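## Task

A flat plastic bar starts pinched between the thumb and index finger. Rotate it inside the hand until its pose in the hand matches the two goal pictures, with the end that currently protrudes further from the pinch pointing the way they show. Only this hand may touch the bar; the wrist camera, its bracket and the arm's final link count as hand. The task fails if the bar contacts anything else or leaves the hand. To finish, keep the bar still in the hand for a moment with the palm facing straight down, no hand motor reporting "moving", and a firm grip, then declare it done.

## Robot and tools

Robot: one arm ending in a five-fingered right hand driven by six motors, with a wrist camera, cam_wrist (616x616 images). Nothing may be knocked off the table.

Frames. Scene frame: origin on the table top below the arm base, +z up, +y to the left when facing along +x; the base may be tilted. The hand point sits 0.05 m in front of the palm where index pad and thumb tip meet in a pinch. Its own axes: +z along straightened fingers, +y out of the palm, +x across the palm away from the thumb. Fingers extend 0.06-0.07 m past the point along +z. A wrist bracket on the little-finger side juts 0.03 m beyond the point in +y and 0.11 m across the palm and can collide. Palm facing straight down means the hand point's +y aims at scene -z.

A row (the unit of every command) holds 14 numbers, optionally 20, all in [-1, 1] except stiffness:
1-6: dx, dy, dz, rx, ry, rz. An offset, not a pose: displacement of the hand point from its measured pose at the start of the current action (for a call's first action, the last pose a result reported), expressed in the hand point's own axes. Every row in an action is measured from that same start, not from the row before. Scale: 1.0 = 0.6 m for dx-dz and 180 degrees for the rotation vector rx, ry, rz.
7-12: absolute motor targets in this fixed order: little, ring, middle, index, thumb_bend, thumb_turn. -1 is open/straight (thumb_turn: beside the palm), +1 is fully closed (thumb_turn: in front of the palm). A pinch is roughly index +0.22, thumb_bend +0.75, thumb_turn +0.57.
13: force_limit, closing stop load at the fingertip, linear from about 0 N at -1 to 10 N at +1 (15 N for both thumb motors); it never halts opening.
14: speed, linear from nearly zero at -1 to full at +1 (full travel 0.6 s). Close at -0.9 or slower for a gentle grip.
15-20 (optional): stiffness factors 0 to 1 for each arm joint, in the order of the Joint positions line; they persist until changed.

Tools.
execute_actions(actions): a list of up to 15 actions; each action is a table of up to 15 rows, one row per 1/30 s control step. A short table repeats its last row to fill 15 steps, so an action lasts 0.5 s. An empty list just reports state and images.
move(target, speed, blocking): target is one row whose offsets count from the pose in the latest result that showed one. The hand point follows a straight path to it, rotating the short way. speed is path top speed in m/s, 0.002 to 0.5, default 0.25; rotation up to twice that in rad/s. Paths last 0.5-10 s and stop early beyond 10 s. The hand numbers go out at the start. It does not avoid obstacles; faster and deeper-past-contact moves hit harder. blocking=false returns after 0.5 s; until a result shows the move ended, use wait or stop before sending anything else.
wait(seconds): 0 to 10; lets the scene run holding the last command, returning early if a move ends.
stop(): brakes a running move (needs room).
zoom_image(camera, region): camera "cam_wrist", region [x0, y0, x1, y1] pixels from the top-left, at most 504x504.
show_instructions(): shows the scene's reference images.
finished_scene(scene): pass 1 or 2; ends that scene irreversibly and reports success. Replying with no tool call ends all remaining scenes.

Control behaviour. Each step the commanded pose is clipped to 70 mm and 16 degrees from the measured pose; after an action the arm continues only to the last clipped pose, so send the remainder next. Position wins over orientation when both cannot be met. Moves along hand z land short and off (lower after going fingerward, higher after backing off); moves across or out of the palm land closer. The held load can sag and tip the hand, more with each motion-free action. The simulation keeps running while you compose replies, holding the last command.

Hand motors. A motor starts only when its target changes by 0.01 or more, then runs until it reaches the target or, when closing, hits force_limit, and then locks (holds at least 15 N either way). If blocked it keeps pushing and reads moving, later stalled. Resending identical numbers keeps the grip. To squeeze harder raise force_limit and send a target further closed than hand_measured; to loosen send one more open. A locked finger won't follow an object that yields.

Results. The state gives end_effector_position (m) and end_effector_quat_wxyz in the scene frame (less accurate at long reach), Joint positions, and six-value lists in motor order: hand_measured (position on the target scale), hand_stopped_by (moving, target, force, stalled, fault = motor dead for the scene), hand_load_n (fingertip load, positive when pushed open), plus hand_force_limit and hand_speed. A lost grip shows as loads dropping near zero. "Hand target" is the pose the controller now drives toward. Action calls list step positions, HELD marking steps held back. "pose unreachable" means the clearance check (which counts the base mount) altered or blocked the command. A move adds a move: line with its ending (done, off_target, moving, held, fault), limits (paced = clipped, held = some steps blocked, after which the arm may surge) and distance from target. FAULT lines mean stops.

Joint ranges (rad): waist -2.618 to 3.054, shoulder 0 to 3.142, elbow 0 to 3.142, wrist pitch -1.571 to 1.571, wrist yaw -1.571 to 1.571, wrist roll -2.094 to 2.094. The elbow cannot fully straighten.

Heat: holding load warms motors. MOTOR HOT appears at 75 °C; 90 °C halts the arm 10 s; at 100 °C the joints go limp and the arm falls. Some heat carries into the next scene.

Avoid: bar touching anything but the hand, dropping it, slams, hard pushes, and finishing with a weak grip or a moving motor.

Each tool is called after "Emit:" as name(argument=value, ...), one argument or row to a line, values as JSON.

Reference images:

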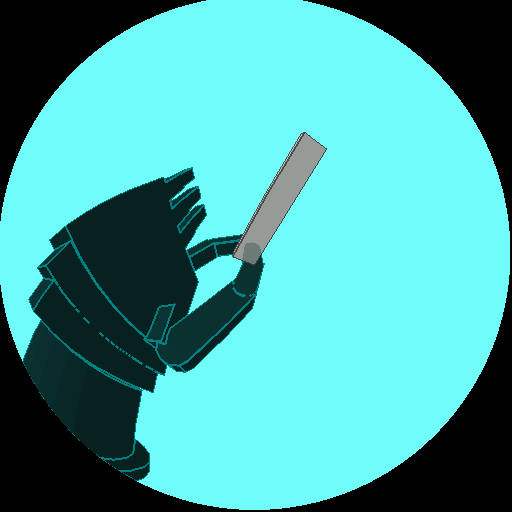

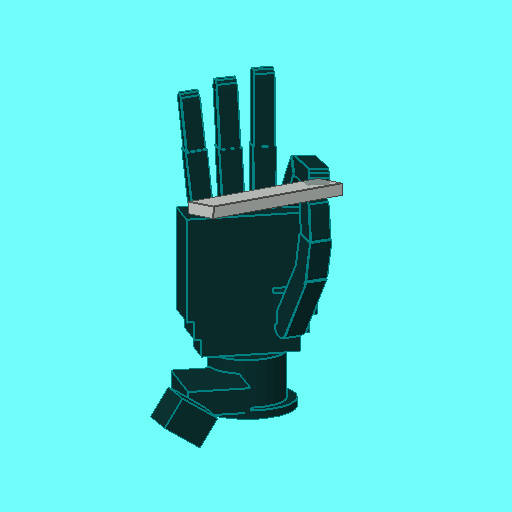

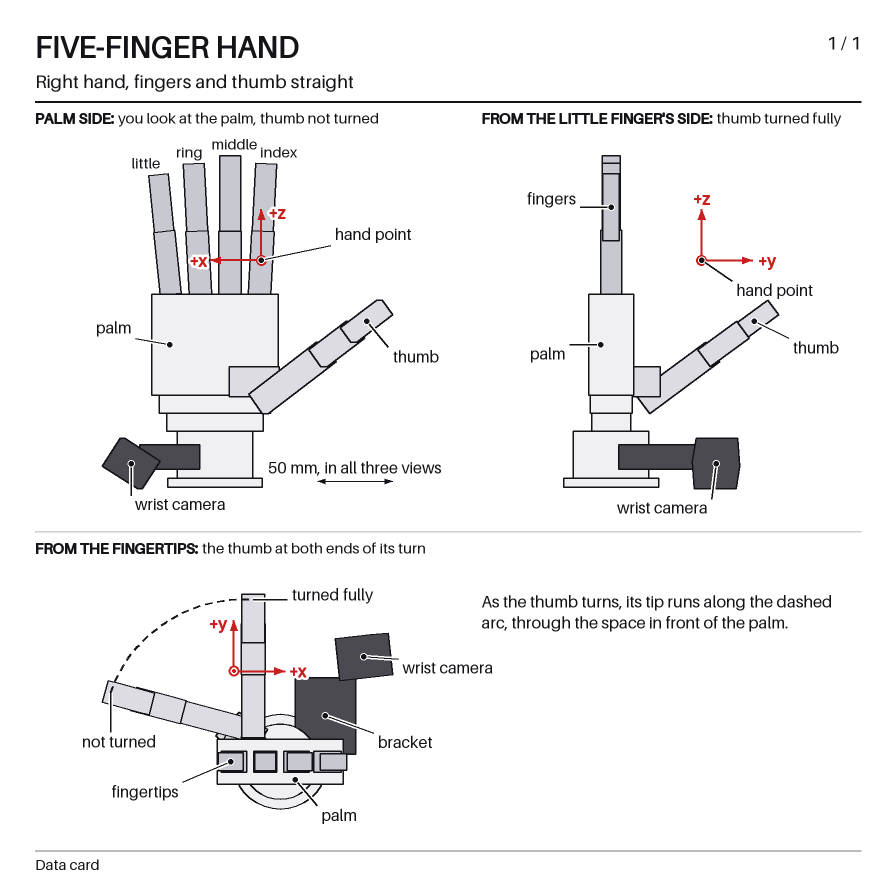

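## Session

Emit:
execute_actions(
  actions=[],
)

Scene clock: 0.00 s.
end_effector_position=(+0.3448, +0.0062, +0.4159) hand_measured=(-1.000, -1.000, -1.000, +0.104, +0.750, +0.570) hand_load_n=(+0.0, +0.0, +0.0, +6.5, +1.0, +0.0) hand_stopped_by=(target, target, target, target, target, target) hand_force_limit=0.00 hand_speed=-0.80 end_effector_quat_wxyz=(+0.524, -0.480, +0.480, -0.515)
Joint positions: [-0.164  0.78   0.797  0.054 -0.197  0.022]
Joint velocities: [ 0.007  0.022 -0.007 -0.051 -0.022  0.051]
Hand target: +0.345, +0.006, +0.417; +0.525, -0.479, +0.478, -0.516
Joint stiffness scale: [1. 1. 1. 1. 1. 1.]

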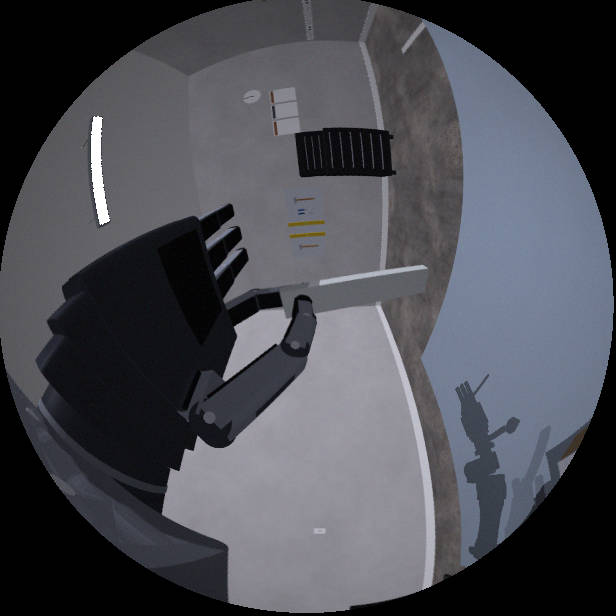

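Emit:
move(
  target=[0,0,0,0,0,0.45,-1,-1,-1,0.22,0.75,0.57,0,-0.8],
  speed=0.3,
)

Emit:
execute_actions(
  actions=[
    [[0,0,0,0,0,0,-1,-1,-1,0.094,0.75,0.57,0,-0.95]],
  ],
)

Scene clock: 11.87 s.
end_effector_position=(+0.3422, +0.0041, +0.4213) hand_measured=(-1.000, -1.000, -1.000, +0.104, +0.750, +0.570) hand_load_n=(+0.0, +0.0, +0.0, +6.5, +1.0, +0.0) hand_stopped_by=(target, target, target, force, target, target) hand_force_limit=0.00 hand_speed=-0.80 end_effector_quat_wxyz=(+0.734, -0.057, +0.675, -0.058)
Joint positions: [-0.374  0.809  0.499  0.39  -0.405  1.439]
Joint velocities: [-0.012 -0.017  0.017  0.11  -0.066  0.066]
Hand target: +0.345, +0.005, +0.416; +0.733, -0.053, +0.677, -0.051
Off the commanded pose: 0.006 m, 1 deg.
Joint stiffness scale: [1. 1. 1. 1. 1. 1.]
move: done

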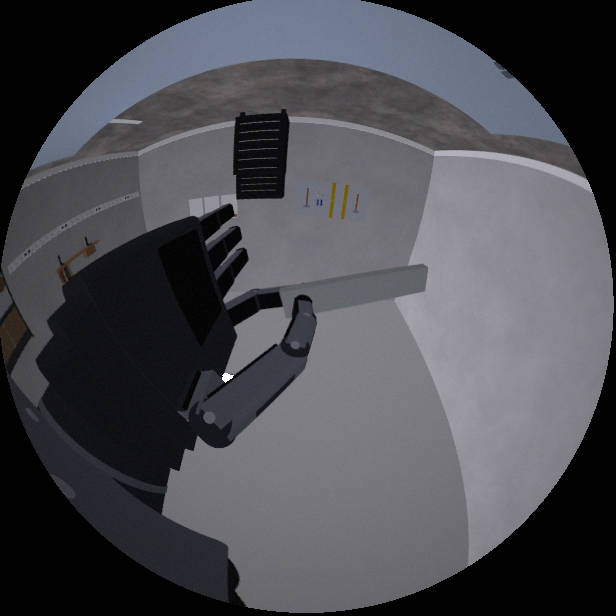

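Scene clock: 12.37 s.
end_effector_position=(+0.3422, +0.0041, +0.4213) hand_measured=(-1.000, -1.000, -1.000, +0.094, +0.750, +0.570) hand_load_n=(+0.0, +0.0, +0.0, +2.5, +0.5, -0.5) hand_stopped_by=(target, target, target, target, target, target) hand_force_limit=0.00 hand_speed=-0.95 end_effector_quat_wxyz=(+0.734, -0.057, +0.675, -0.058)
Joint positions: [-0.374  0.809  0.499  0.39  -0.405  1.439]
Joint velocities: [-0.022 -0.017  0.002 -0.007 -0.022 -0.066]
Hand target: +0.342, +0.004, +0.421; +0.734, -0.057, +0.675, -0.058
Off the commanded pose: 0.000 m, 0 deg.
Joint stiffness scale: [1. 1. 1. 1. 1. 1.]
Step readings (end_effector_position):
0: (+0.3422, +0.0041, +0.4213)
1: (+0.3422, +0.0041, +0.4213)
2: (+0.3422, +0.0041, +0.4213)
4: (+0.3422, +0.0041, +0.4213)
8: (+0.3422, +0.0041, +0.4213)
15: end_effector_position above

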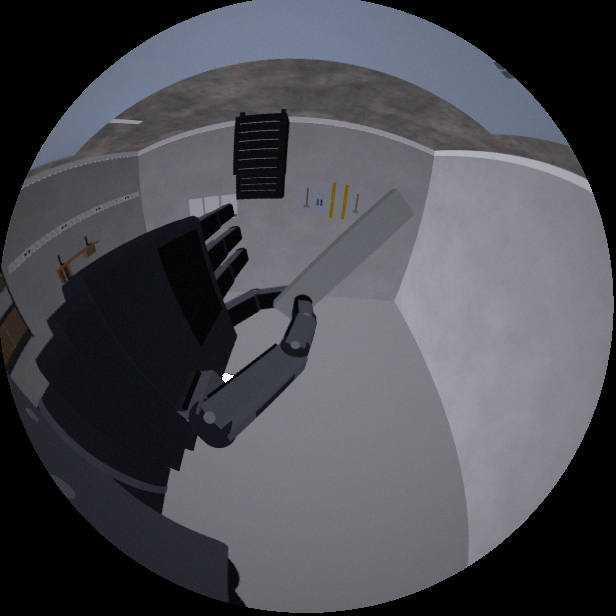

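Emit:
execute_actions(
  actions=[],
)

Scene clock: 15.67 s.
end_effector_position=(+0.3422, +0.0041, +0.4213) hand_measured=(-1.000, -1.000, -1.000, +0.094, +0.750, +0.570) hand_load_n=(+0.0, +0.0, +0.0, +2.5, +0.5, -0.5) hand_stopped_by=(target, target, target, target, target, target) hand_force_limit=0.00 hand_speed=-0.95 end_effector_quat_wxyz=(+0.734, -0.057, +0.675, -0.058)
Joint positions: [-0.374  0.809  0.499  0.39  -0.405  1.439]
Joint velocities: [ 0.012 -0.002 -0.007 -0.066  0.007  0.022]
Hand target: +0.342, +0.004, +0.421; +0.734, -0.057, +0.675, -0.058
Off the commanded pose: 0.000 m, 0 deg.
Joint stiffness scale: [1. 1. 1. 1. 1. 1.]

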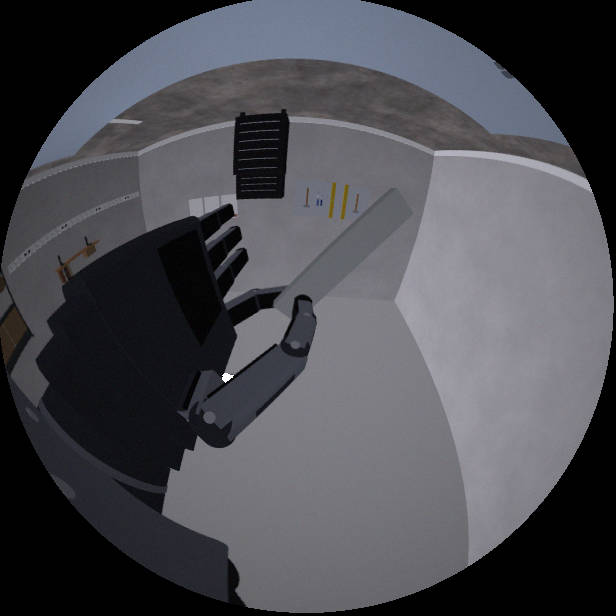

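About 15° more is needed; roll further.

Emit:
move(
  target=[0,0,0,0,0,0.09,-1,-1,-1,0.094,0.75,0.57,0,-0.95],
  speed=0.1,
)

Scene clock: 26.23 s.
end_effector_position=(+0.3428, +0.0026, +0.4213) hand_measured=(-1.000, -1.000, -1.000, +0.094, +0.750, +0.570) hand_load_n=(+0.0, +0.0, +0.0, +2.5, +0.5, -0.5) hand_stopped_by=(target, target, target, target, target, target) hand_force_limit=0.00 hand_speed=-0.95 end_effector_quat_wxyz=(+0.731, +0.036, +0.680, +0.043)
Joint positions: [-0.334  0.809  0.446  0.428 -0.366  1.705]
Joint velocities: [ 0.022  0.002  0.012  0.022  0.051 -0.007]
Hand target: +0.342, +0.004, +0.421; +0.734, +0.039, +0.676, +0.046
Off the commanded pose: 0.002 m, 1 deg.
Joint stiffness scale: [1. 1. 1. 1. 1. 1.]
move: done

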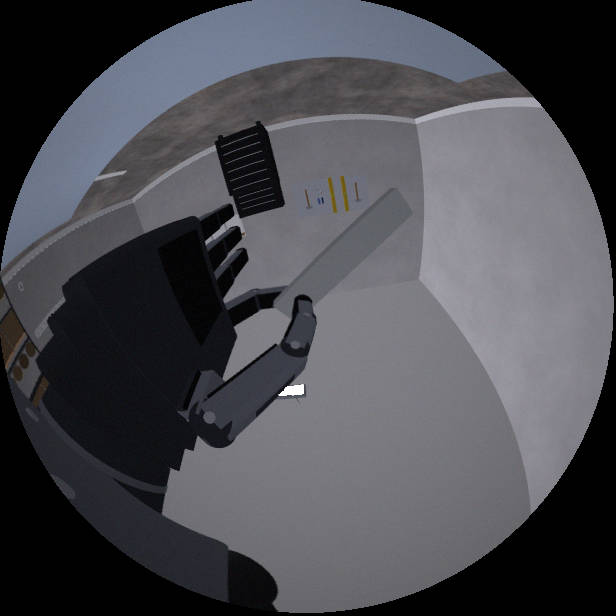

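Emit:
move(
  target=[0,0,0,0,0,0.06,-1,-1,-1,0.094,0.75,0.57,0,-0.95],
  speed=0.1,
)

Scene clock: 36.50 s.
end_effector_position=(+0.3443, +0.0010, +0.4206) hand_measured=(-1.000, -1.000, -1.000, +0.094, +0.750, +0.570) hand_load_n=(+0.0, +0.0, +0.0, +2.5, +0.5, -0.5) hand_stopped_by=(target, target, target, target, target, target) hand_force_limit=0.00 hand_speed=-0.95 end_effector_quat_wxyz=(+0.719, +0.097, +0.680, +0.108)
Joint positions: [-0.297  0.809  0.422  0.437 -0.329  1.877]
Joint velocities: [ 0.017  0.002 -0.002  0.051  0.007  0.11 ]
Hand target: +0.343, +0.003, +0.421; +0.723, +0.099, +0.674, +0.111
Off the commanded pose: 0.002 m, 1 deg.
Joint stiffness scale: [1. 1. 1. 1. 1. 1.]
move: done

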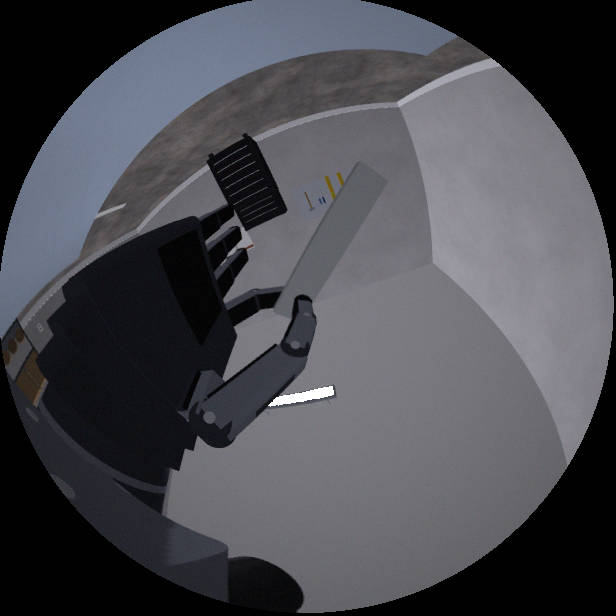

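That matches the goal.

Emit:
move(
  target=[0,0,-0.01,0,0,-0.595,-1,-1,-1,0.22,0.75,0.57,0.3,-0.9],
  speed=0.3,
)

Scene clock: 43.20 s.
end_effector_position=(+0.3421, -0.0004, +0.4063) hand_measured=(-1.000, -1.000, -1.000, +0.106, +0.750, +0.570) hand_load_n=(+0.0, +0.0, +0.0, +8.0, +1.0, -0.5) hand_stopped_by=(target, target, target, force, target, target) hand_force_limit=0.30 hand_speed=-0.90 end_effector_quat_wxyz=(+0.510, -0.493, +0.494, -0.502)
Joint positions: [-0.206  0.79   0.821 -0.015 -0.239  0.012]
Joint velocities: [ 0.002 -0.002 -0.002  0.051  0.007 -0.051]
Hand target: +0.338, +0.001, +0.420; +0.514, -0.489, +0.482, -0.514
Off the commanded pose: 0.014 m, 2 deg.
Joint stiffness scale: [1. 1. 1. 1. 1. 1.]
move: off_target

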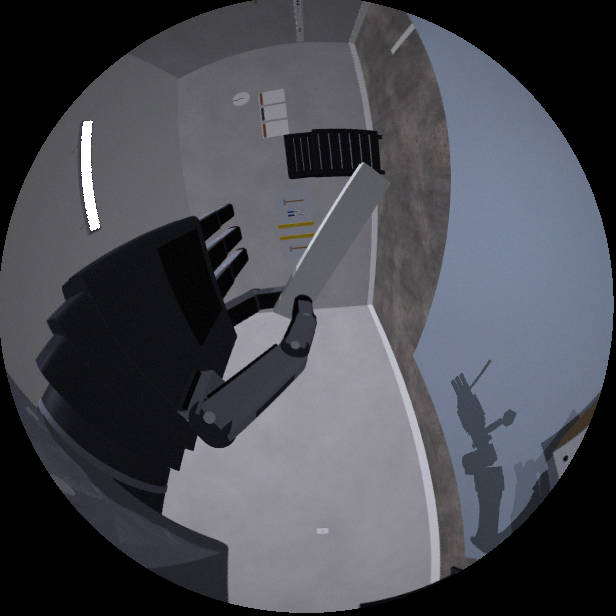

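Emit:
finished_scene(
  scene=1,
)

The scene is finished: the task was done.


## Next scene

Same as the first goal but with a flat steel bar: rotate it within the hand to match the two goal pictures, with the currently longer-protruding end pointing as shown. Only the hand (including wrist camera, bracket and last arm link) may touch it; any other contact or losing it fails. Finish holding it still and firmly, palm straight down, no hand motor reporting "moving", then declare it done.

Emit:
show_instructions(
)

Emit:
execute_actions(
  actions=[],
)

Reference images for this scene: goal picture from the wrist camera place, goal picture looking into the palm, FIVE-FINGER HAND page 1.

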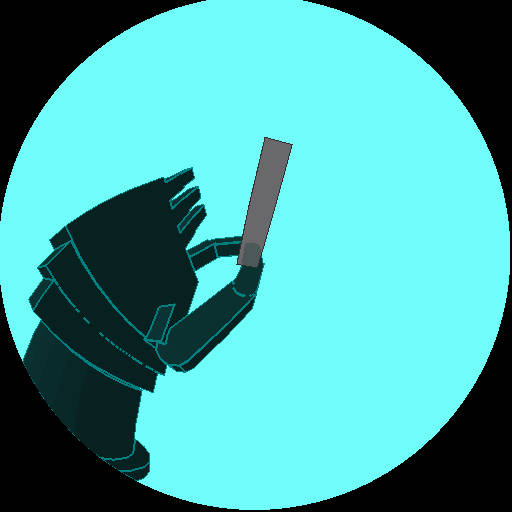

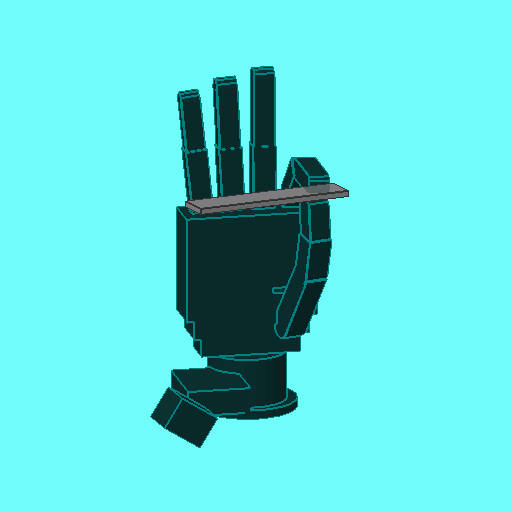

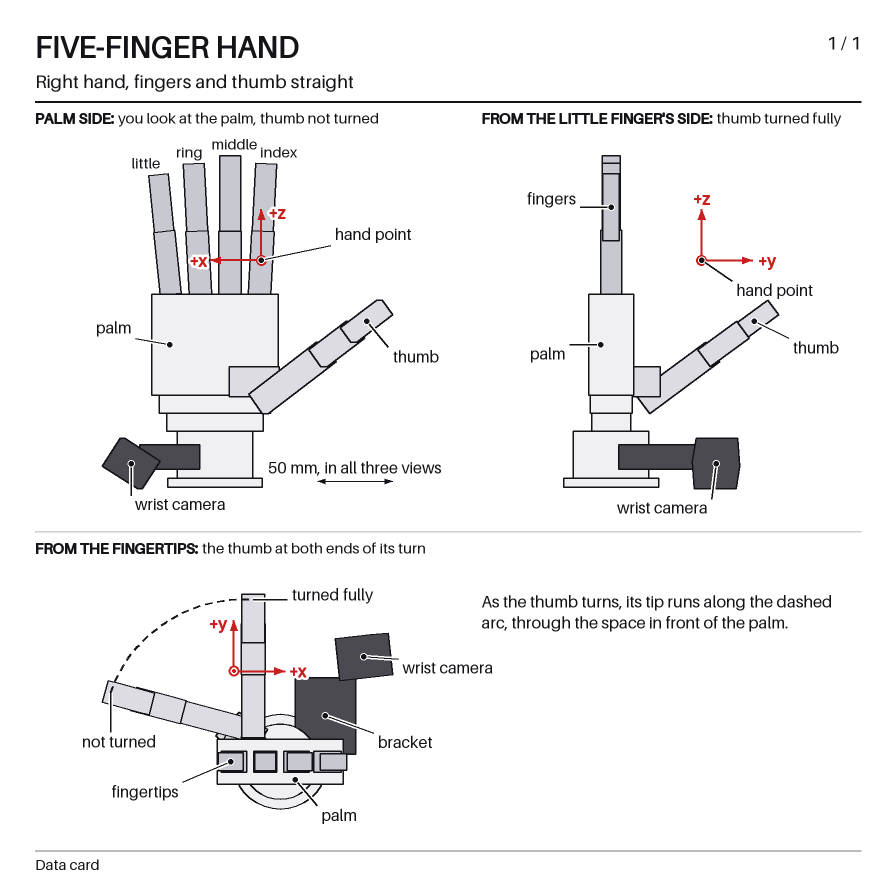

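Scene clock: 0.00 s.
end_effector_position=(+0.3452, -0.0053, +0.3886) hand_measured=(-1.000, -1.000, -1.000, +0.168, +0.750, +0.570) hand_load_n=(+0.0, +0.0, +0.0, +7.0, +0.5, -0.5) hand_stopped_by=(target, target, target, target, target, target) hand_force_limit=0.00 hand_speed=-0.80 end_effector_quat_wxyz=(+0.497, -0.483, +0.515, -0.504)
Joint positions: [-0.179  0.786  0.769  0.01  -0.166  0.023]
Joint velocities: [-0.017 -0.012  0.002  0.022  0.051  0.022]
Hand target: +0.345, -0.005, +0.388; +0.497, -0.483, +0.515, -0.504
Joint stiffness scale: [1. 1. 1. 1. 1. 1.]

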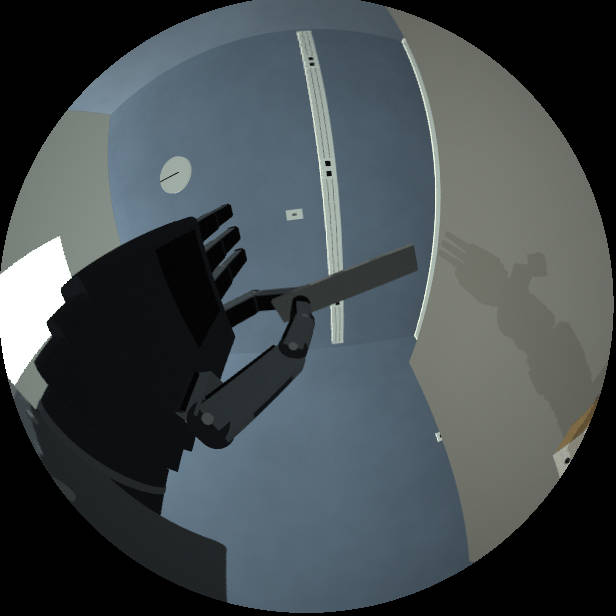

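Emit:
move(
  target=[0,0,0,0,0,0.5,-1,-1,-1,0.16,0.75,0.57,0,-0.95],
  speed=0.2,
)

Scene clock: 7.83 s.
end_effector_position=(+0.3428, -0.0069, +0.3927) hand_measured=(-1.000, -1.000, -1.000, +0.160, +0.750, +0.570) hand_load_n=(+0.0, +0.0, +0.0, +3.5, +0.5, -0.5) hand_stopped_by=(target, target, target, target, target, target) hand_force_limit=0.00 hand_speed=-0.95 end_effector_quat_wxyz=(+0.708, +0.019, +0.706, -0.010)
Joint positions: [-0.369  0.786  0.425  0.354 -0.354  1.58 ]
Joint velocities: [-0.002  0.022 -0.002  0.007  0.081 -0.007]
Hand target: +0.345, -0.006, +0.389; +0.708, +0.023, +0.706, -0.005
Off the commanded pose: 0.005 m, 1 deg.
Joint stiffness scale: [1. 1. 1. 1. 1. 1.]
move: done

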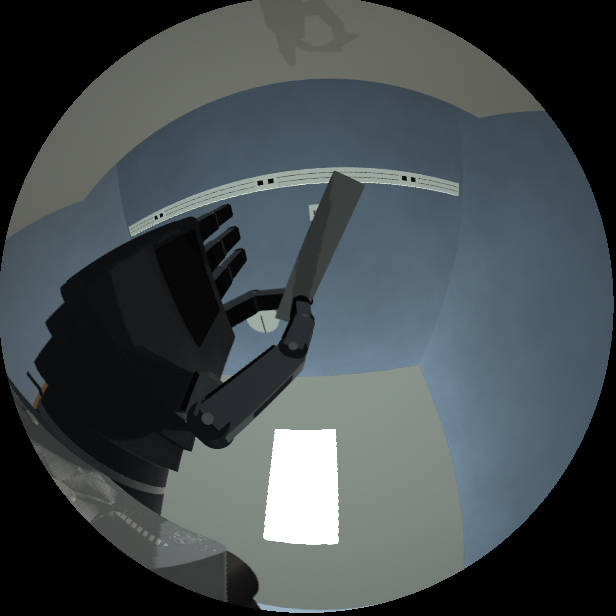

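Emit:
move(
  target=[0,0,0,0,0,0.055,-1,-1,-1,0.16,0.75,0.57,0,-0.95],
  speed=0.1,
)

Scene clock: 13.43 s.
end_effector_position=(+0.3441, -0.0088, +0.3904) hand_measured=(-1.000, -1.000, -1.000, +0.160, +0.750, +0.570) hand_load_n=(+0.0, +0.0, +0.0, +3.5, +0.5, -0.5) hand_stopped_by=(target, target, target, target, target, target) hand_force_limit=0.00 hand_speed=-0.95 end_effector_quat_wxyz=(+0.699, +0.078, +0.709, +0.048)
Joint positions: [-0.342  0.786  0.4    0.357 -0.326  1.739]
Joint velocities: [ 0.007 -0.002 -0.022  0.022  0.037  0.007]
Hand target: +0.343, -0.007, +0.393; +0.706, +0.079, +0.702, +0.051
Off the commanded pose: 0.003 m, 1 deg.
Joint stiffness scale: [1. 1. 1. 1. 1. 1.]
move: done

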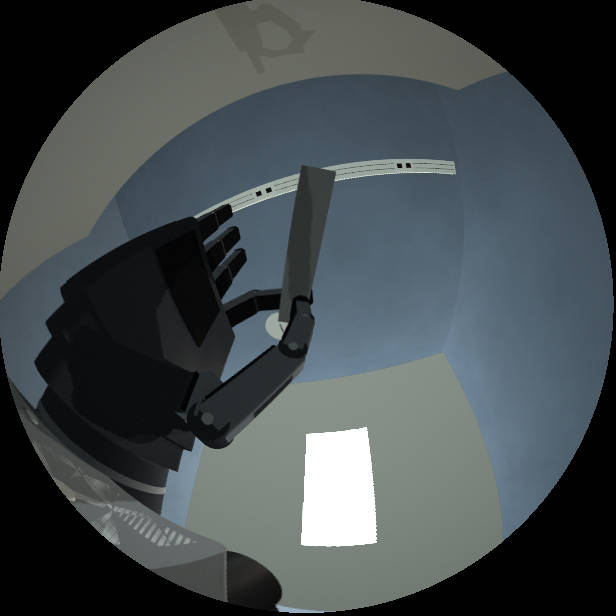

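Emit:
move(
  target=[0,0,0,0.01,0.01,-0.557,-1,-1,-1,0.3,0.75,0.57,1,-0.8],
  speed=0.2,
)

Scene clock: 22.13 s.
end_effector_position=(+0.3432, -0.0089, +0.3820) hand_measured=(-1.000, -1.000, -1.000, +0.174, +0.750, +0.570) hand_load_n=(+0.0, +0.0, +0.0, +10.0, +1.5, -0.5) hand_stopped_by=(target, target, target, force, target, target) hand_force_limit=1.00 hand_speed=-0.80 end_effector_quat_wxyz=(+0.473, -0.486, +0.531, -0.508)
Joint positions: [-0.144  0.786  0.788 -0.048 -0.09   0.003]
Joint velocities: [ 0.002  0.007 -0.012 -0.022 -0.037 -0.007]
Hand target: +0.344, -0.008, +0.390; +0.474, -0.485, +0.524, -0.515
Off the commanded pose: 0.008 m, 1 deg.
Joint stiffness scale: [1. 1. 1. 1. 1. 1.]
move: done

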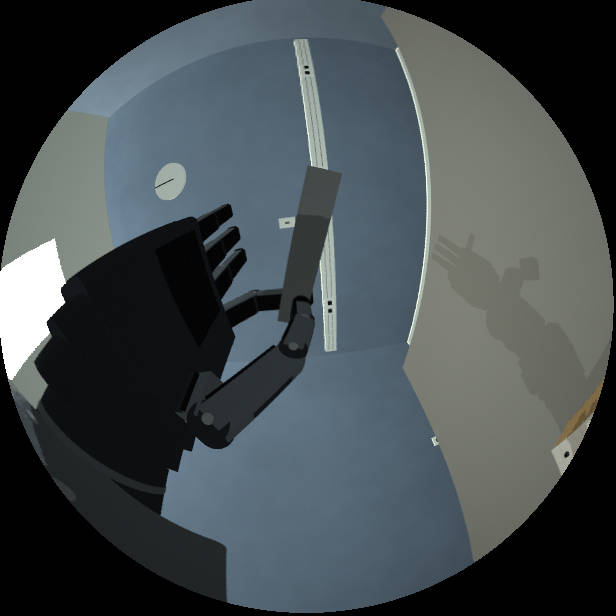

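Emit:
finished_scene(
  scene=2,
)

The scene is finished: the task was done.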